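# Swap empty rack bin for the matching waiting bin

## Task

Among the three racks along the table, find the one bin that is empty. Move it so that it stands entirely on the returns board, which is the vacant board at the +y end of the table. Then take the waiting bin from the other board whose label number matches the number on the strip above the emptied bay. Set it in that bay resting flat on the shelf, behind the shelf's lip, with its open front facing outward. The second waiting bin must stay on its board. If any rack bin gets pushed, return it to its own spot in that rack, flat behind its shelf lip, or the task counts as failed. Everything has to stay in place without the robot holding it. At the end, release and move the gripper away.

## Robot and tools

Robot: one Doosan M1013 arm with a Robotiq 2F-140 two-finger gripper. The arm stands on a carriage that travels on a floor track along y. There is only one arm, so every row commands that single gripper.

Scene frame: fixed to the table. The table top is z = 0 and +z is up. The track lies at x = 0 and runs along y. y = 0 is where the rail reads position_m 0. The table starts at x = 0.31 m. The arm base sits at x = 0, y about equal to the rail position, z = 0.03 m, and faces +x. The returns board is at the +y end of the table.

Gripper axes: the fingers point along the gripper's +z, and they open and close along its y. end_effector_position is the point between the pads when closed. Closed fingertips extend about 33 mm past it, and fully open ones about 9 mm. Closing pushes the tips roughly 24 mm further from the arm, so keep that clearance above a surface.

Tool execute_actions(actions): a list of actions run in order. Each action is an object that may hold "rows", "steps", "until" and "rail". An empty list just returns the current state and images.
- rows: up to 15 rows. Each row lasts one control step (1/30 s) and is a list of 9 numbers, each in [-1, 1]: dx, dy, dz, rx, ry, rz, position, force_limit, speed.
- dx, dy, dz, rx, ry, rz are an offset, not a pose. They are expressed in the gripper's own axes and measured from the gripper's measured pose at the start of the action. For the first action of a call, that start is the last pose reported in a result. Every row in an action refers to that same start, not to the previous row. Scale: 1.0 = 0.6 m for translation or 180 degrees for rotation. rx, ry, rz form a single rotation vector.
- Each control step, the commanded pose is clipped to within 70 mm and 16 degrees of the measured pose. When position and orientation cannot both be met, position wins. For a smooth start, ramp the offset, for example adding 0.01 per row (6 mm per step).
- position: +1 is fully open (140 mm). The pads meet near -0.8. -1 closes until blocked.
- force_limit: grip force, about 14 N at -1, 60 N at 0 and 107 N at +1 (for parts up to 40 mm wide).
- speed: finger speed, about 30 mm/s at -1, 140 at 0 and 250 at +1.
- steps: 1 to 450, at least the number of rows, default 15. After the last row the arm keeps heading to that row's target. Give long moves enough steps, and if a move is cut short, send the remainder in a new action rather than waiting.
- until: ends the action early once every condition is true; the robot is not stopped. Examples: {"rail": {"position_status": ["!=", "moving"]}}, {"all": {"status": "ended"}} (nothing reads moving), {"any": {"status": "ended"}} (a motion under way has ended). Numeric tests need a comparison: "=", "!=", "<", "<=", ">" or ">=".
- rail: {"position_m": -2 to 2} is an absolute target in metres along scene y. {"speed_m_s": 0.01 to 1} sets top speed (starts at 1 and persists). {"stop": true} halts it. Acceleration is fixed at 2 m/s2. Rows never move the carriage, but row targets travel with it while it drives. After sending position_m, wait with an until on position_status, and let it arrive before aiming at scene points. An out-of-range value or unknown name rejects the entire call.

Gripping: send position -1 and confirm object_status = 2. Codes: 0 moving, 1 blocked while opening, 2 blocked while closing, 3 at target or pads met. To squeeze harder while at 2, raise force_limit and switch position between -1 and -0.98. position_measured is in counts: 3 = fully open, 230 = pads touching.

Result lines: end_effector_position (m) and end_effector_quat_wxyz in the scene frame, plus linear and angular velocities. The reported hand position may be off, more so at long reach. Joint positions and velocities list rail (m), then waist, shoulder, elbow, forearm roll, wrist pitch, wrist roll (rad). Joint torques follow the same order minus the rail; they carry offsets and noise. "Hand target" is the pose the controller is currently chasing. "pose unreachable" means the clearance check altered or blocked the target; the arm then halts shortly, but the call continues. Rail status: moving, done, stopped, contact_stop (blocked, above about 320 N; may roll back about 0.5 s), time_out (check what blocks it, then resend), stopped_with_arm (the arm was held back; send followable rows, then resend position_m). position_answer not_taken means resend the value.

Tool zoom_image(camera, region): camera is one of cam_bench_left, cam_bench_right, cam_high, cam_low, cam_wrist. region is [x0, y0, x1, y1] in pixels of that camera's latest image (all are 672x504, origin top-left), no larger than 504 by 504. Useful for reading bin labels and bay strips.

Tool read_manual(section): returns licence texts only; "licences" is the default.

Tool finished_scene(scene): give the current scene number. It is final, and the goal must already hold.

Suggested order: locate the empty bin and read the bay strip number; lift the empty bin out and place it fully on the returns board; read the waiting bins' labels; carry the matching one into the bay, flat behind the lip with the open side out; open, back away, check images, then end the scene.

Avoid: knocking anything off the table (ends the scene), dropping or slamming parts, and hard pushes. A torque at any joint's load limit (waist 299, shoulder 299, elbow 140, wrist joints 39.6 N m, held weight included) or an outside force of 144 N stops the arm for 10 s and skips the rest of the call. Sustained holding heats motors; a MOTOR HOT warning precedes a brake stop. Occasional brief tugs on held parts or pushes on loose ones can occur, so grip firmly and move gently. The robot holds its last command while you are composing a reply.

Each tool is called as a command line: name --argument value for each argument, lists and objects as JSON in quotes; but a table of rows of numbers goes row by row, as --pt "numbers of a row", without its own name.

## Session

execute_actions --actions '[]'

Scene clock: 0.00 s.
end_effector_position=(+0.7454, +1.0056, +0.1535) position_measured=3 object_status=3 end_effector_quat_wxyz=(-0.168, +0.526, +0.823, +0.134) end_effector_velocity=(+0.000, +0.000, +0.000) end_effector_angular_velocity=(+0.000, +0.000, +0.000)
Joint positions: [ 0.746  0.116  0.519  1.546  0.455  1.209 -0.508]
Joint velocities: [0. 0. 0. 0. 0. 0. 0.]
Joint torques (N m, as the joint torque sensors report them, + toward a larger angle): no reading
Hand target: +0.745, +1.006, +0.153; -0.168, +0.526, +0.823, +0.134
rail: position_m=0.746 position_m_goal=0.746 speed_m_s=1.00 position_status=done position_answer=taken refusals=0

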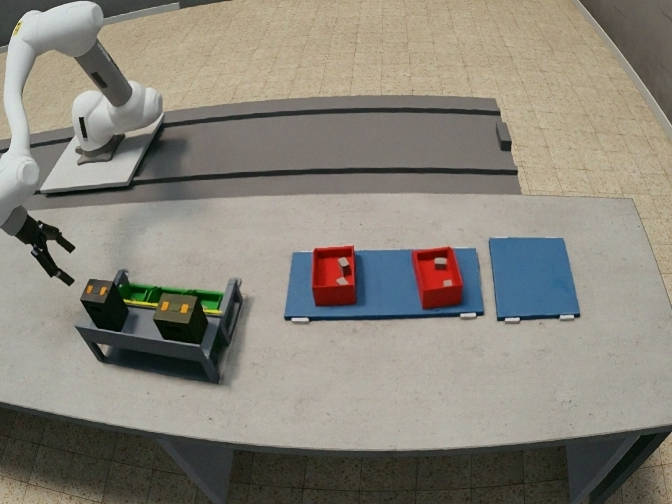

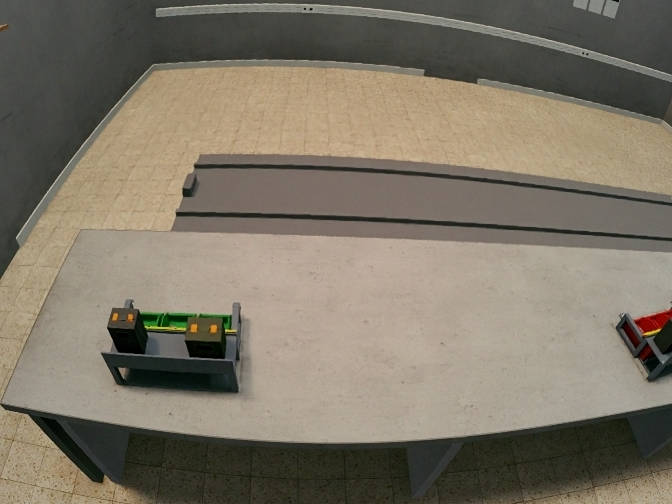

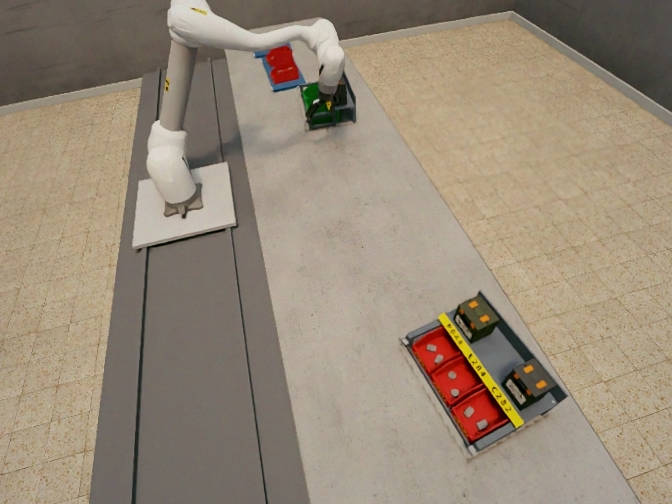

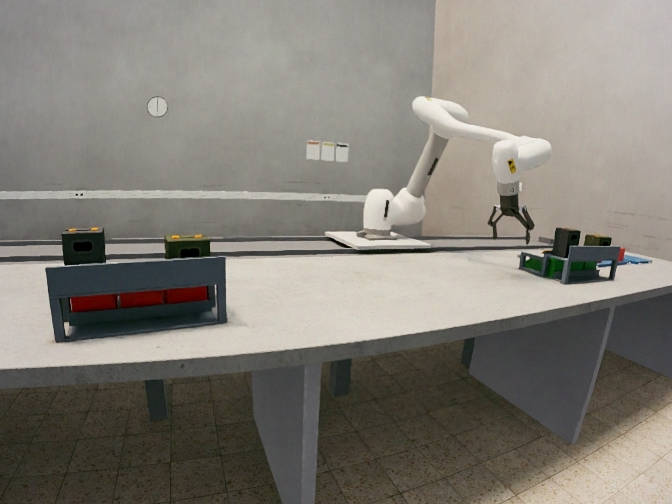

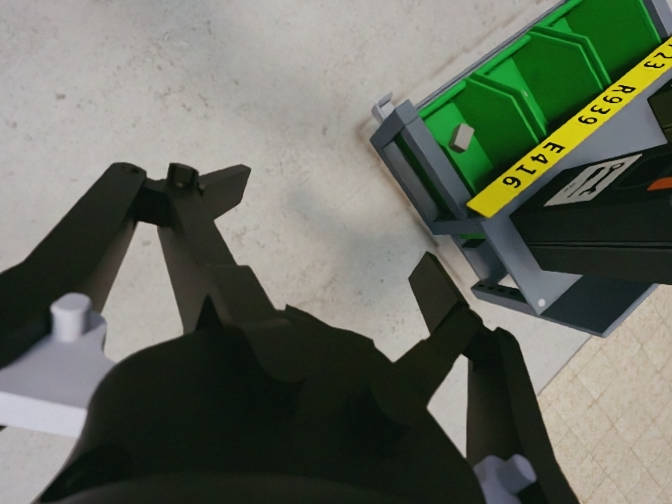

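execute_actions --actions '[{"rows": [[-0.125,-0.365,-0.308,-0.128,-0.102,0.626,1,0.5,0]], "steps": 20}, {"rail": {"position_m": 1.27}, "steps": 60, "until": {"rail": {"position_status": ["!=", "moving"]}}}, {"steps": 8}]'

Scene clock: 10.97 s.
end_effector_position=(+0.6001, +1.3047, +0.2807) position_measured=3 object_status=3 end_effector_quat_wxyz=(-0.000, +1.000, +0.000, +0.000) end_effector_velocity=(-0.000, +0.000, -0.000) end_effector_angular_velocity=(+0.000, +0.000, -0.000)
Joint positions: [ 1.27  -0.     0.117  1.791  0.     1.233  1.57 ]
Joint velocities: [ 0.  0.  0. -0.  0.  0.  0.]
Joint torques (N m, as the joint torque sensors report them, + toward a larger angle): [  3.19 -52.82 -40.69   3.39  -0.46   0.11]
Hand target: +0.600, +1.304, +0.281; -0.000, +1.000, +0.000, +0.000
Off the commanded pose: 0.001 m, 0 deg.
rail: position_m=1.270 position_m_goal=1.270 speed_m_s=1.00 position_status=done position_answer=taken refusals=0

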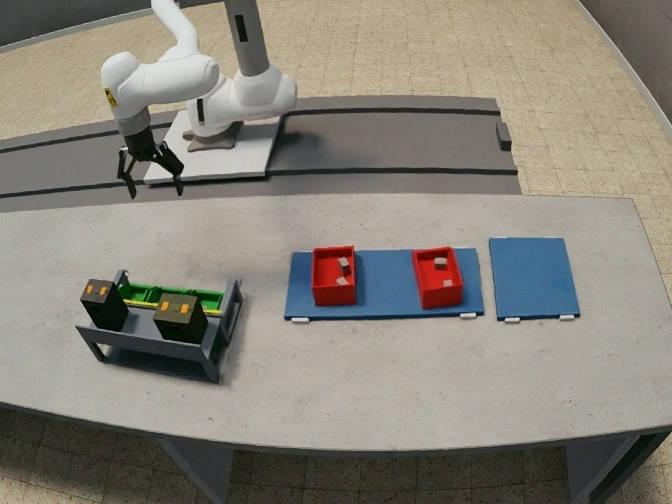

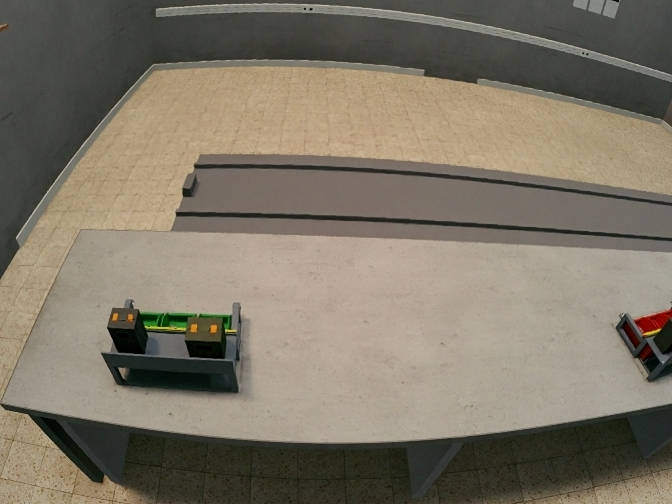

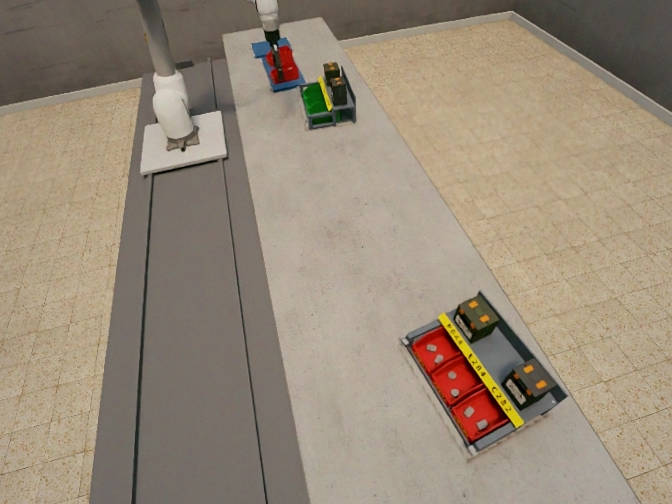

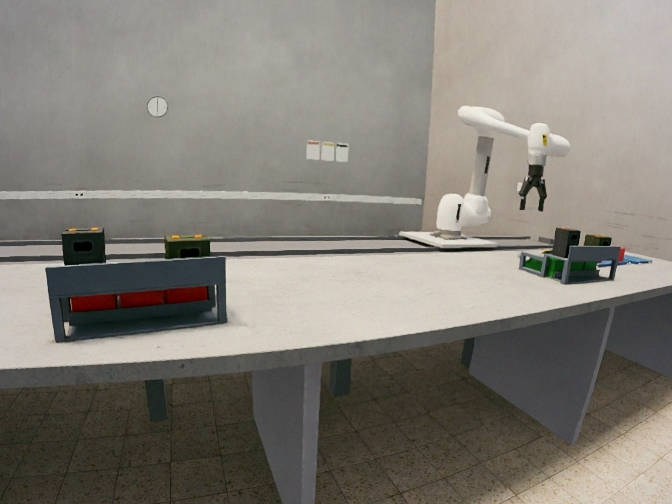

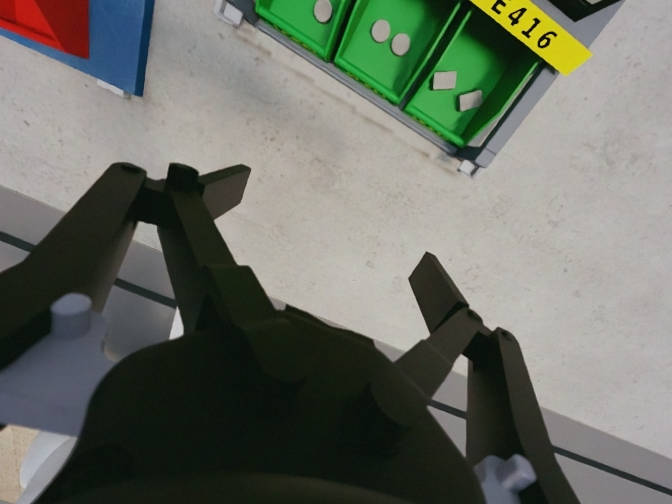

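zoom_image --camera "cam_bench_right" --region '[95, 290, 255, 370]'

execute_actions --actions '[{"rows": [[-0.25,0,0.1,0,0.3,0,1,0.5,0]], "rail": {"position_m": 1.85}, "steps": 60, "until": {"rail": {"position_status": ["!=", "moving"]}}}, {"steps": 6}]'

Region (95, 290, 255, 370) of cam_bench_right's 672x504 image, scaled by 3.150, with more detail than that image has.

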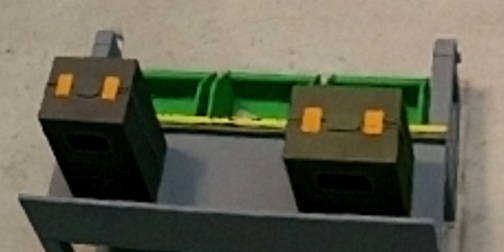

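Scene clock: 18.80 s.
end_effector_position=(+0.4498, +1.8851, +0.2216) position_measured=3 object_status=3 end_effector_quat_wxyz=(-0.000, +0.891, +0.000, +0.454) end_effector_velocity=(-0.000, -0.000, -0.000) end_effector_angular_velocity=(-0.000, -0.000, -0.000)
Joint positions: [ 1.85   0.001 -0.465  2.644 -0.012  0.019  1.582]
Joint velocities: [-0.    -0.     0.     0.    -0.009 -0.     0.009]
Joint torques (N m, as the joint torque sensors report them, + toward a larger angle): [  3.37   7.23 -37.9    3.1   -2.64   0.1 ]
Hand target: +0.450, +1.885, +0.222; +0.000, +0.891, +0.000, +0.454
Off the commanded pose: 0.001 m, 0 deg.
rail: position_m=1.850 position_m_goal=1.850 speed_m_s=1.00 position_status=done position_answer=taken refusals=0

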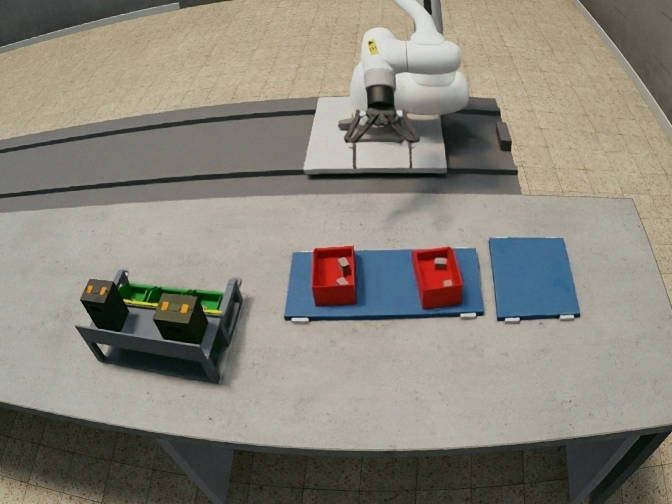

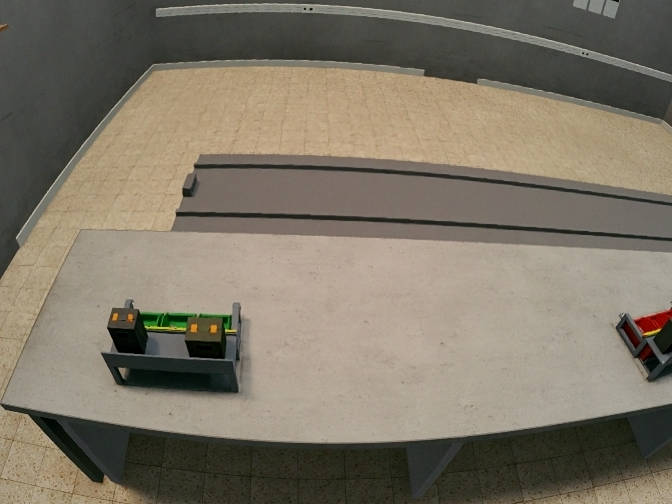

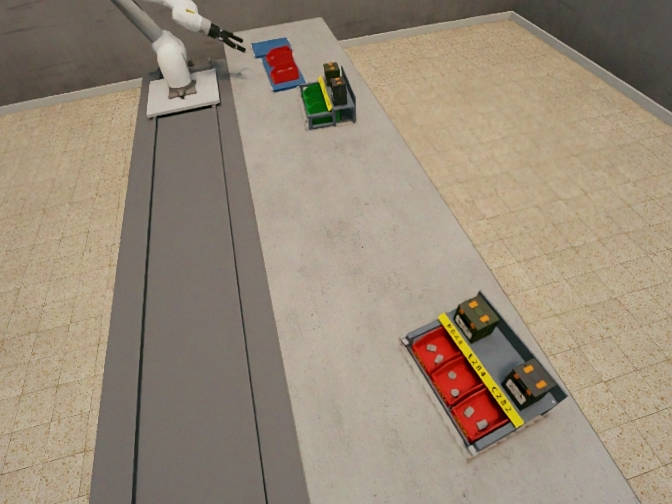

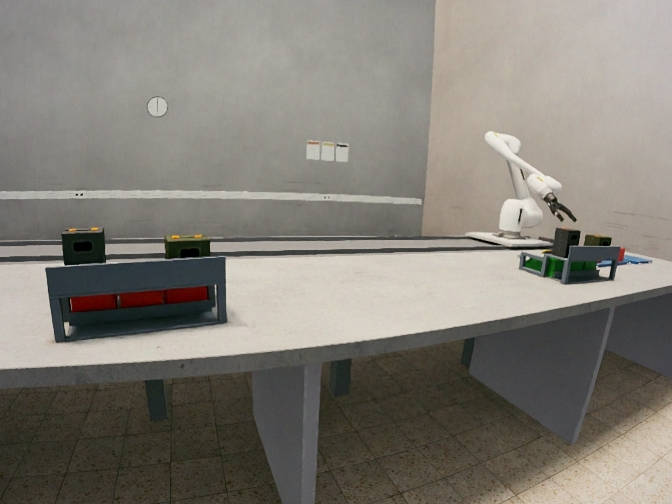

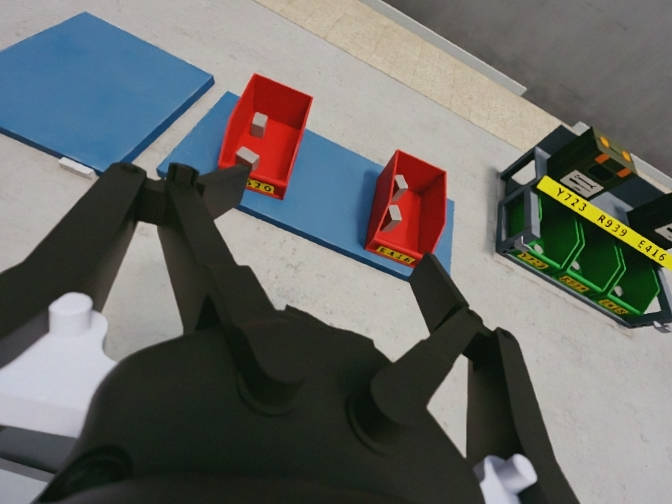

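zoom_image --camera "cam_wrist" --region '[200, 130, 460, 290]'

Region (200, 130, 460, 290) of cam_wrist's 672x504 image, scaled by 1.938, with more detail than that image has; it fills the top 310 rows of this view, and the rest is white.

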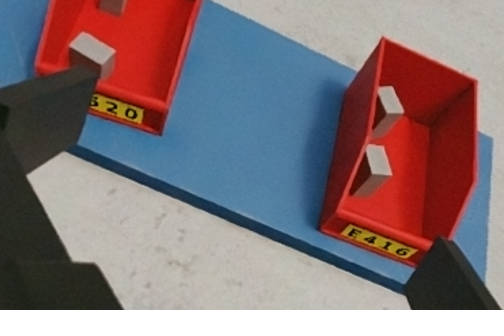

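execute_actions --actions '[{"rows": [[0.15,0,0.262,0,-0.3,0,1,0.5,0]], "rail": {"position_m": 1.985}, "steps": 32}]'

Scene clock: 25.57 s.
end_effector_position=(+0.6300, +2.0198, +0.2011) position_measured=3 object_status=3 end_effector_quat_wxyz=(-0.000, +1.000, +0.001, +0.000) end_effector_velocity=(+0.001, -0.000, -0.001) end_effector_angular_velocity=(-0.001, +0.006, -0.000)
Joint positions: [ 1.985 -0.001  0.215  1.829  0.001  1.097  1.569]
Joint velocities: [ 0.    -0.     0.004 -0.005 -0.001  0.006  0.001]
Joint torques (N m, as the joint torque sensors report them, + toward a larger angle): [  3.46 -60.74 -37.73   3.08  -0.16   0.12]
Hand target: +0.630, +2.019, +0.201; -0.000, +1.000, +0.001, +0.000
Off the commanded pose: 0.001 m, 0 deg.
rail: position_m=1.985 position_m_goal=1.985 speed_m_s=1.00 position_status=done position_answer=taken refusals=0

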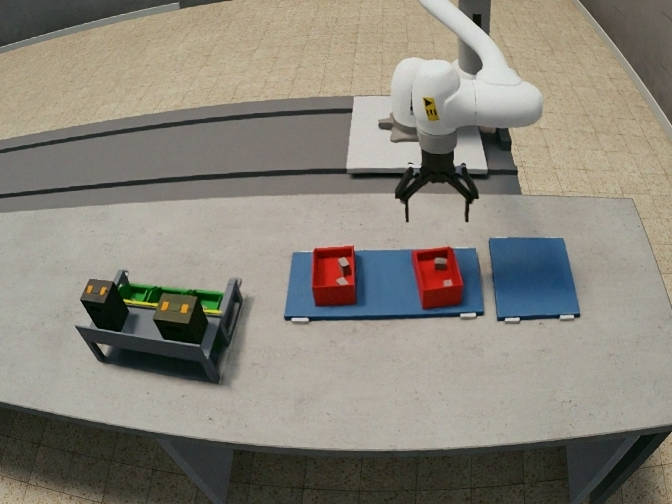

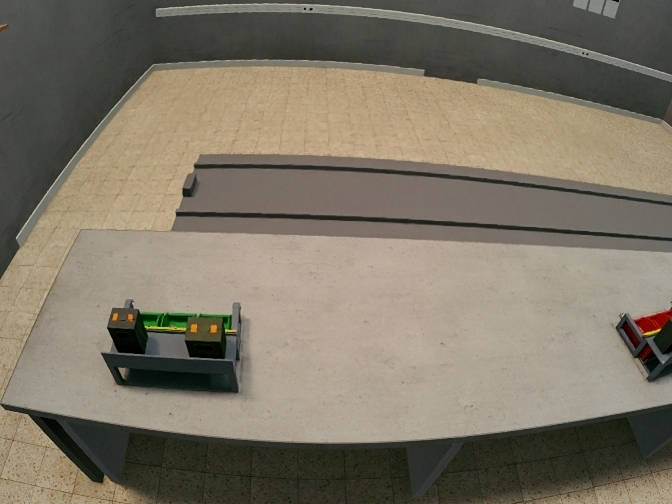

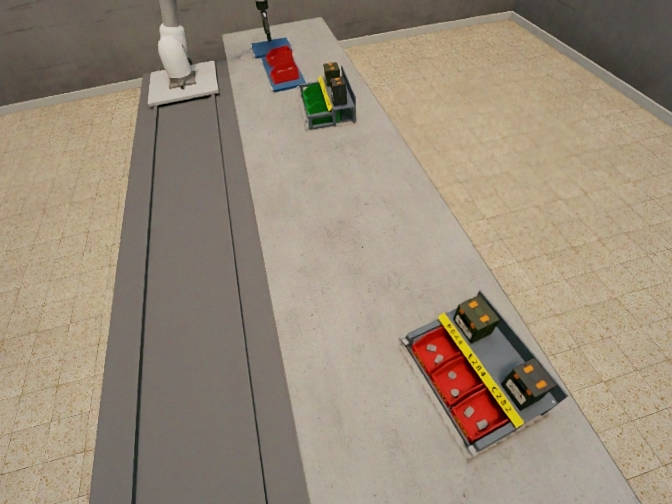

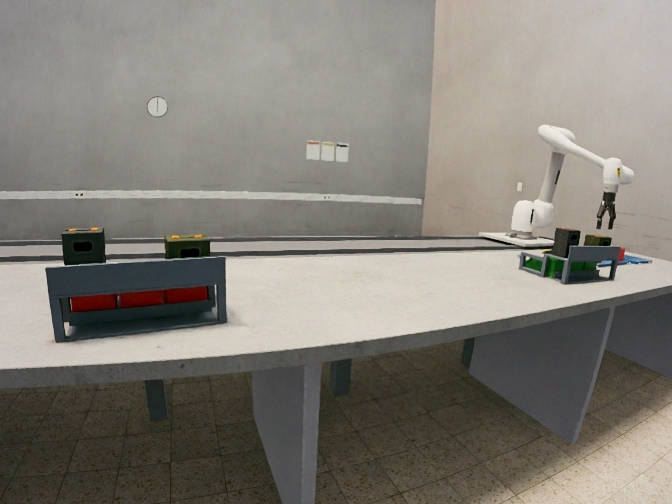

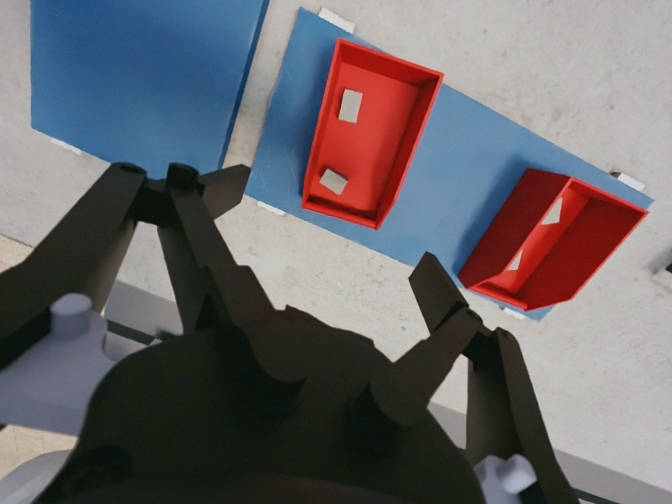

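execute_actions --actions '[{"rows": [[0.075,0.01,0.125,0,0,-0.05,1,0.5,0]], "steps": 22}]'

Scene clock: 31.43 s.
end_effector_position=(+0.6749, +2.0139, +0.1260) position_measured=3 object_status=3 end_effector_quat_wxyz=(-0.000, +0.997, +0.079, +0.000) end_effector_velocity=(+0.000, -0.000, -0.000) end_effector_angular_velocity=(+0.000, +0.000, -0.000)
Joint positions: [ 1.985 -0.009  0.342  1.812  0.001  0.986  1.403]
Joint velocities: [ 0. -0.  0. -0.  0. -0. -0.]
Joint torques (N m, as the joint torque sensors report them, + toward a larger angle): [  2.17 -71.16 -36.23   2.93  -0.44   0.1 ]
Hand target: +0.675, +2.014, +0.126; -0.000, +0.997, +0.079, +0.000
Off the commanded pose: 0.000 m, 0 deg.
rail: position_m=1.985 position_m_goal=1.985 speed_m_s=1.00 position_status=done position_answer=taken refusals=0

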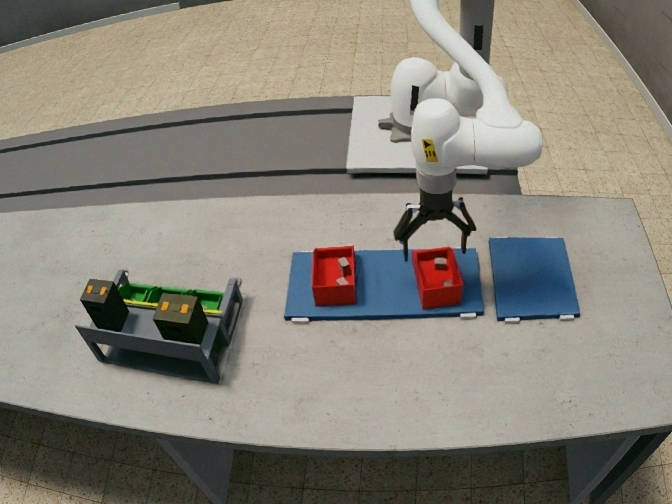

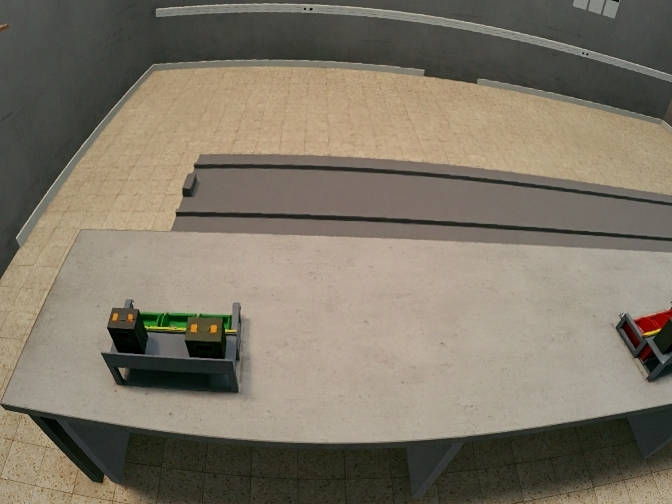

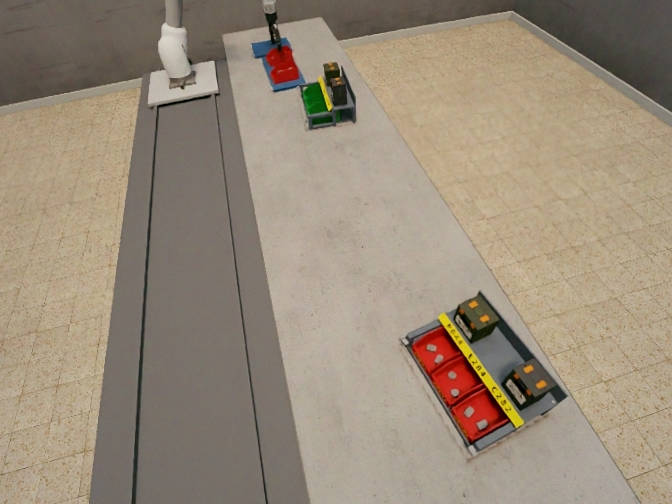

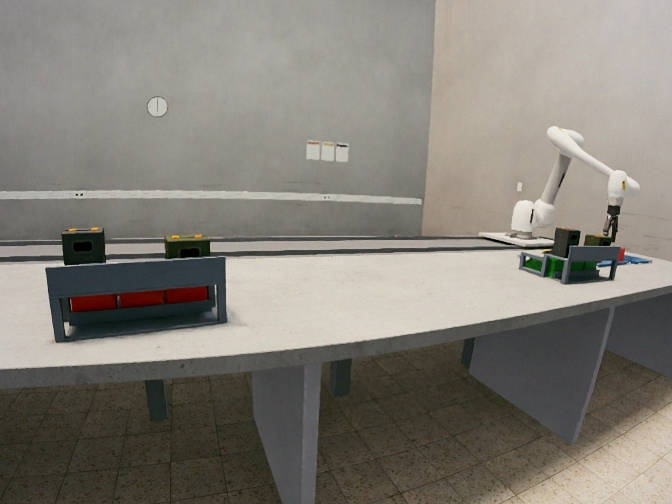

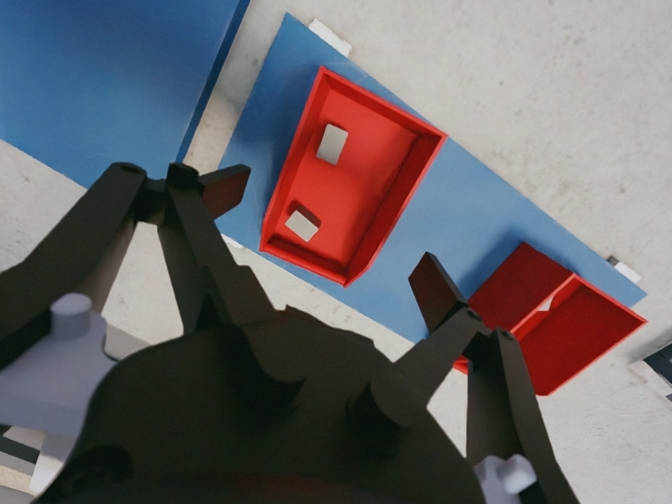

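execute_actions --actions '[{"rows": [[0,0,0.02,0,0,0,1,0.5,0],[0,0,0.04,0,0,0,1,0.5,0],[0,0,0.06,0,0,0,1,0.5,0],[0,0,0.08,0,0,0,1,0.5,0],[0,0,0.095,0,0,0,1,0.5,0],[0,0,0.105,0,0,0,1,0.5,0]], "steps": 18}, {"rows": [[0,0,0,0,0,0,-1,0.5,0]], "steps": 18}]'

Scene clock: 35.23 s.
end_effector_position=(+0.6749, +2.0139, +0.0629) position_measured=80 object_status=2 end_effector_quat_wxyz=(-0.000, +0.997, +0.079, +0.000) end_effector_velocity=(-0.000, -0.000, -0.000) end_effector_angular_velocity=(-0.000, +0.000, +0.000)
Joint positions: [ 1.985 -0.009  0.405  1.859  0.001  0.878  1.403]
Joint velocities: [ 0. -0. -0.  0. -0. -0. -0.]
Joint torques (N m, as the joint torque sensors report them, + toward a larger angle): [  1.33 -55.76 -25.05   1.72  -2.4    0.09]
Hand target: +0.675, +2.014, +0.063; -0.000, +0.997, +0.079, +0.000
Off the commanded pose: 0.000 m, 0 deg.
rail: position_m=1.985 position_m_goal=1.985 speed_m_s=1.00 position_status=done position_answer=taken refusals=0

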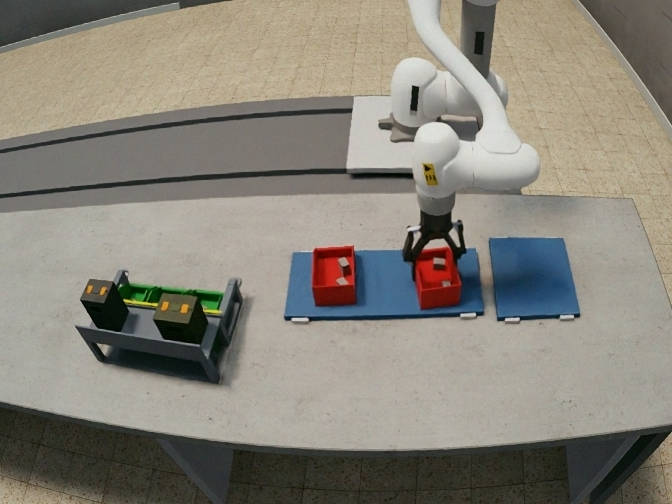

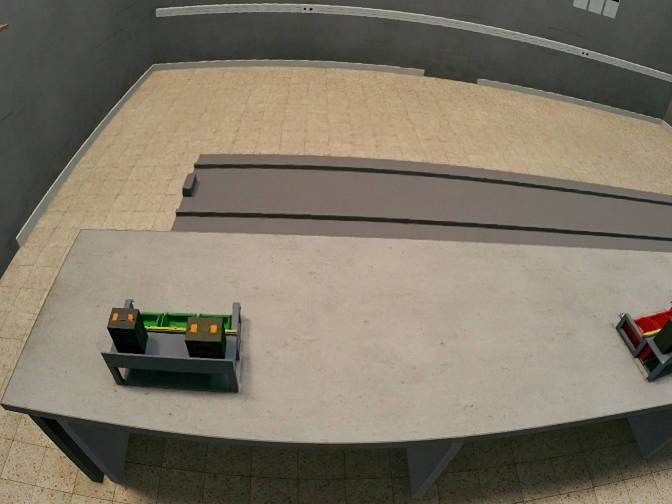

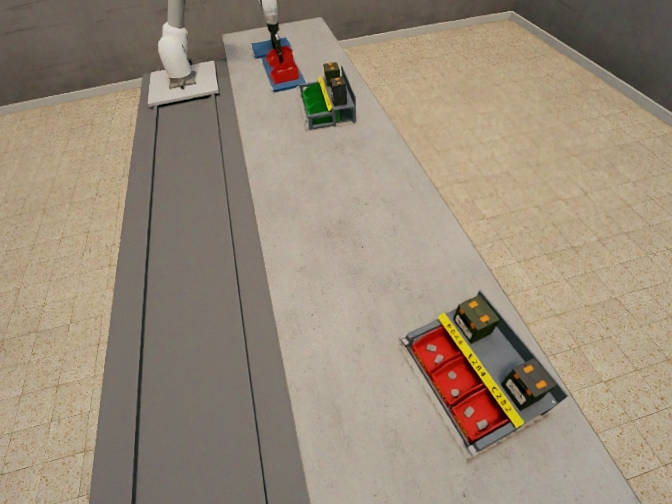

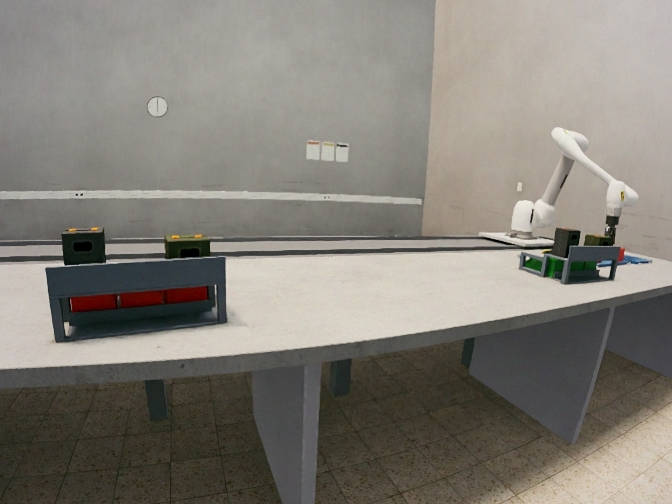

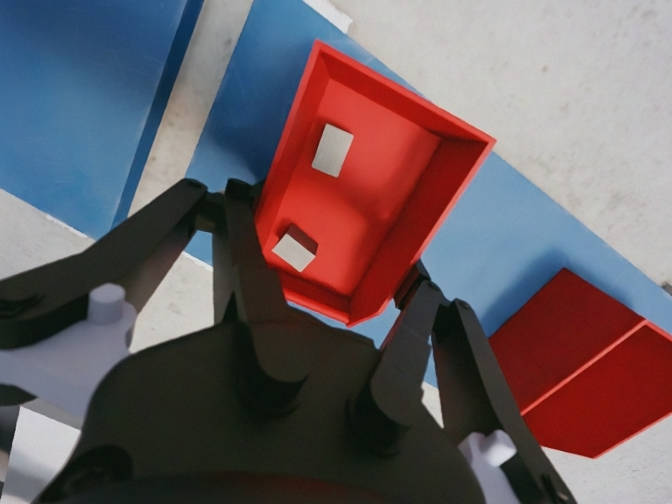

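execute_actions --actions '[{"rows": [[0,0,-0.005,0,0,0,-1,0.5,0],[0,0,-0.012,0,0,0,-1,0.5,0],[0,0,-0.022,0,0,0,-1,0.5,0],[-0.005,0,-0.035,0,0,0,-1,0.5,0],[-0.012,0,-0.05,0,0,0.005,-1,0.5,0],[-0.022,0,-0.065,0,0,0.01,-1,0.5,0],[-0.034,0,-0.08,0,0,0.015,-1,0.5,0],[-0.046,0,-0.095,0,0,0.02,-1,0.5,0],[-0.058,0,-0.11,0,0,0.025,-1,0.5,0],[-0.07,0,-0.125,0,0,0.03,-1,0.5,0],[-0.082,0,-0.14,0,0,0.035,-1,0.5,0],[-0.094,0,-0.155,0,0,0.04,-1,0.5,0],[-0.106,0,-0.17,0,0,0.045,-1,0.5,0],[-0.118,0,-0.185,0,0,0.05,-1,0.5,0],[-0.13,0,-0.2,0,0,0.05,-1,0.5,0]], "steps": 20}, {"rows": [[-0.012,0,-0.01,0,0,0,-1,0.5,0],[-0.026,0,-0.02,0,0,0,-1,0.5,0],[-0.04,0,-0.03,0,0,0,-1,0.5,0],[-0.054,0,-0.04,0,0,0,-1,0.5,0],[-0.068,0,-0.05,0,0,0,-1,0.5,0],[-0.082,0,-0.06,0,0,0,-1,0.5,0],[-0.096,0,-0.07,0,0,0,-1,0.5,0],[-0.11,0,-0.08,0,0,0,-1,0.5,0],[-0.124,0,-0.09,0,0,0,-1,0.5,0],[-0.138,0,-0.1,0,0,0,-1,0.5,0],[-0.152,0,-0.11,0,0,0,-1,0.5,0],[-0.166,0,-0.12,0,0,0,-1,0.5,0]], "rail": {"position_m": -1.9}, "steps": 200, "until": {"rail": {"position_status": ["!=", "moving"]}}}]'

Scene clock: 49.40 s.
end_effector_position=(+0.4992, -1.8841, +0.2539) position_measured=80 object_status=2 end_effector_quat_wxyz=(-0.001, +1.000, +0.001, +0.000) end_effector_velocity=(+0.000, -0.020, +0.000) end_effector_angular_velocity=(-0.000, -0.000, +0.000)
Joint positions: [-1.901 -0.037 -0.029  1.996  0.001  1.173  1.532]
Joint velocities: [-0.02  0.   -0.   -0.   -0.    0.    0.  ]
Joint torques (N m, as the joint torque sensors report them, + toward a larger angle): [  8.06 -39.15 -41.98   4.34  -0.46  -0.04]
Hand target: +0.499, -1.884, +0.254; -0.001, +1.000, +0.001, +0.000
Off the commanded pose: 0.000 m, 0 deg.
rail: position_m=-1.901 position_m_goal=-1.900 speed_m_s=1.00 position_status=done position_answer=taken refusals=0

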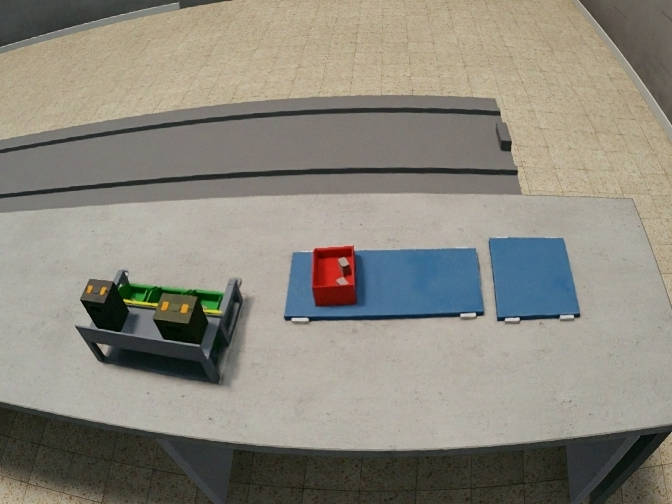

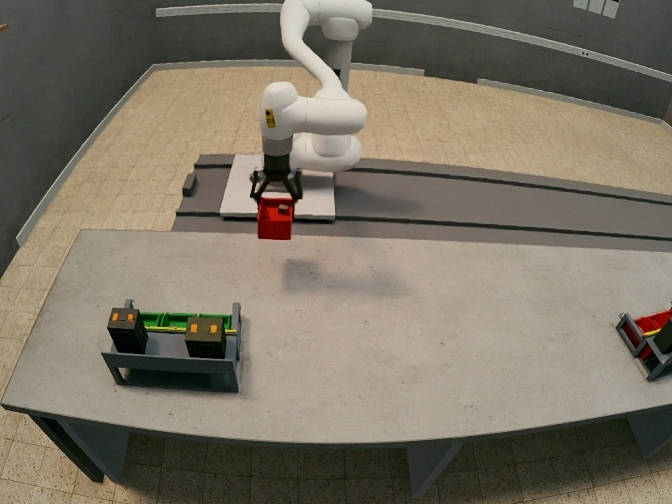

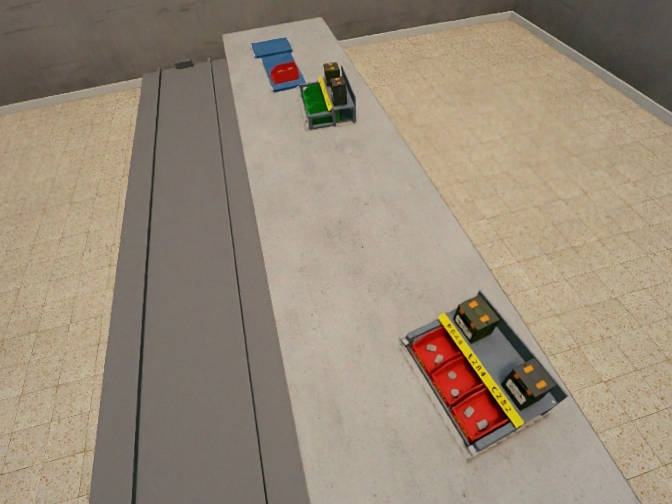

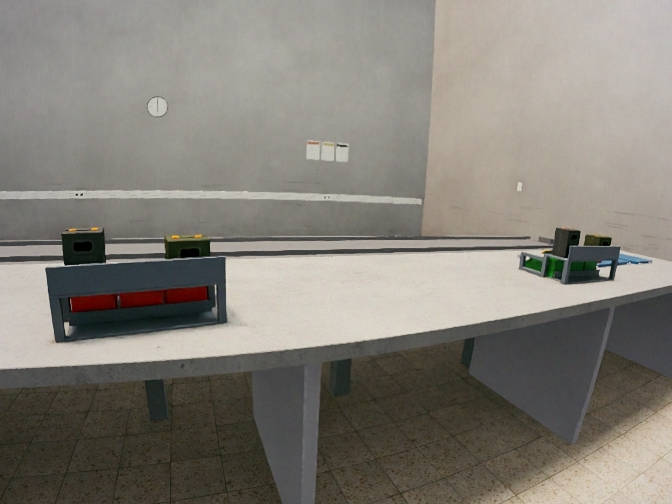

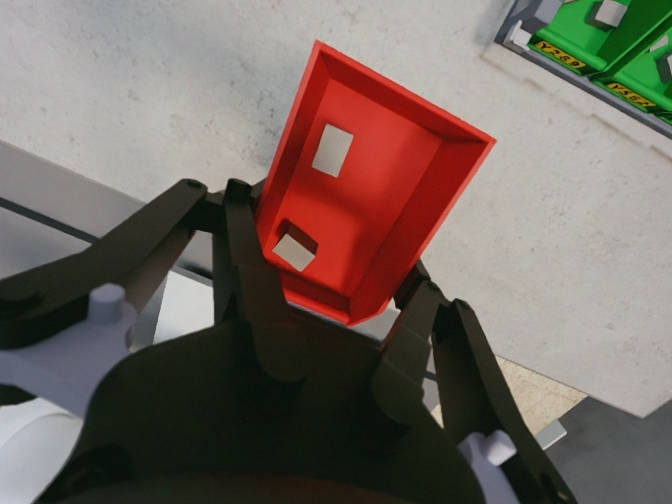

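execute_actions --actions '[{"rows": [[0,0,0.008,0,0,0,-1,0.5,0],[0,0,0.02,0,0,0,-1,0.5,0],[0,0,0.035,0,0,0,-1,0.5,0],[0,0,0.05,0,0,0,-1,0.5,0],[0,0,0.07,0,0,0,-1,0.5,0],[0,0,0.09,0,0,0,-1,0.5,0],[0,0,0.11,0,0,0,-1,0.5,0],[0,0,0.13,0,0,0,-1,0.5,0],[0,0,0.15,0,0,0,-1,0.5,0],[0,0,0.17,0,0,0,-1,0.5,0],[0,0,0.19,0,0,0,-1,0.5,0],[0,0,0.21,0,0,0,-1,0.5,0],[0,0,0.23,0,0,0,-1,0.5,0],[0,0,0.25,0,0,0,-1,0.5,0],[0,0,0.27,0,0,0,-1,0.5,0]], "rail": {"position_m": -2.0}, "steps": 24}, {"rows": [[0,0,0.01,0,0,0,-1,0.5,0],[0,0,0.02,0,0,0,-1,0.5,0],[0,0,0.03,0,0,0,-1,0.5,0],[0,0,0.038,0,0,0,-1,0.5,0],[0,0,0.045,0,0,0,-1,0.5,0],[0,0,0.051,0,0,0,-1,0.5,0],[0,0,0.056,0,0,0,-1,0.5,0],[0,0,0.06,0,0,0,-1,0.5,0],[0,0,0.063,0,0,0,-1,0.5,0]], "steps": 18}, {"rows": [[0,0,0,0,0,0,1,0.5,0]], "steps": 12}, {"rows": [[0,0,-0.03,0,0,0,1,0.5,0],[0,0,-0.06,0,0,0,1,0.5,0],[0,0,-0.1,0,0,0,1,0.5,0],[0.02,0.03,-0.14,0,0,0,1,0.5,0],[0.06,0.1,-0.18,0,0,0,1,0.5,0],[0.1,0.2,-0.22,0,0,0,1,0.5,0],[0.2,0.5,-0.25,0,0,0,1,0.5,0]], "steps": 32}]'

Scene clock: 59.70 s.
end_effector_position=(+0.6186, -2.2838, +0.2034) position_measured=3 object_status=3 end_effector_quat_wxyz=(-0.000, +1.000, +0.001, +0.000) end_effector_velocity=(+0.007, -0.002, +0.002) end_effector_angular_velocity=(+0.006, +0.005, +0.007)
Joint positions: [-2.    -0.481  0.287  1.731  0.001  1.124  1.088]
Joint velocities: [ 0.    -0.     0.013 -0.021  0.003  0.017 -0.008]
Joint torques (N m, as the joint torque sensors report them, + toward a larger angle): [  3.22 -69.43 -38.51   2.97  -0.07   0.12]
Hand target: +0.619, -2.284, +0.203; -0.000, +1.000, +0.001, +0.000
Off the commanded pose: 0.001 m, 0 deg.
rail: position_m=-2.000 position_m_goal=-2.000 speed_m_s=1.00 position_status=done position_answer=taken refusals=0

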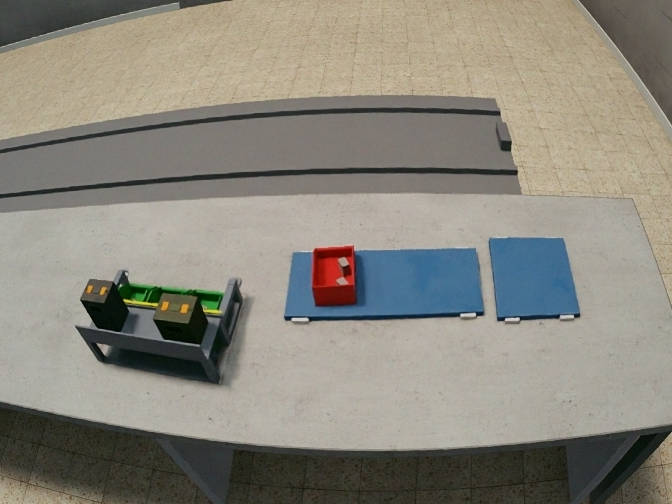

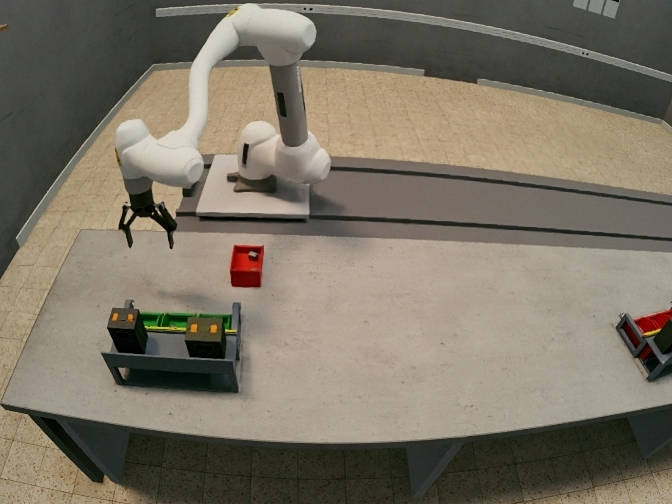

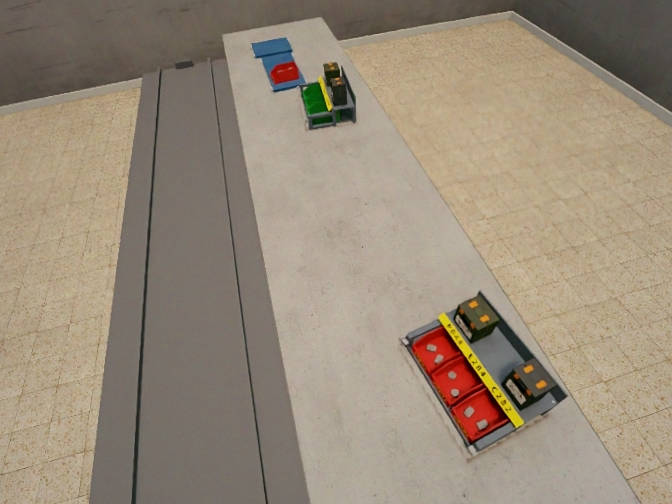

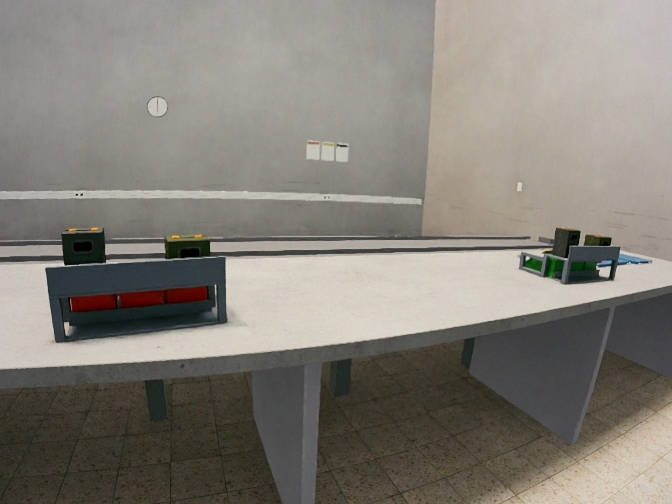

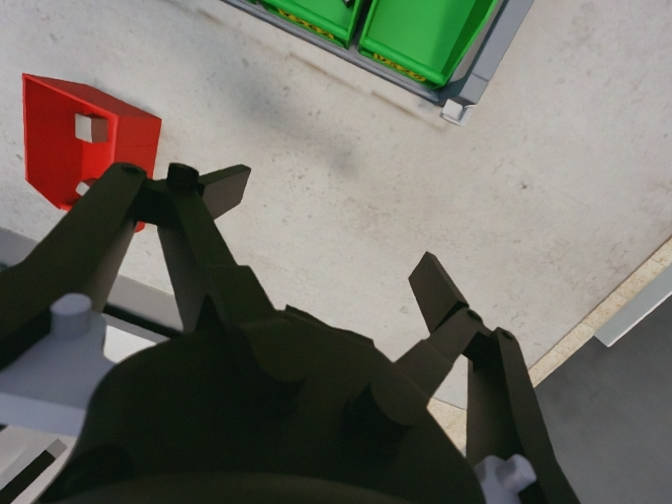

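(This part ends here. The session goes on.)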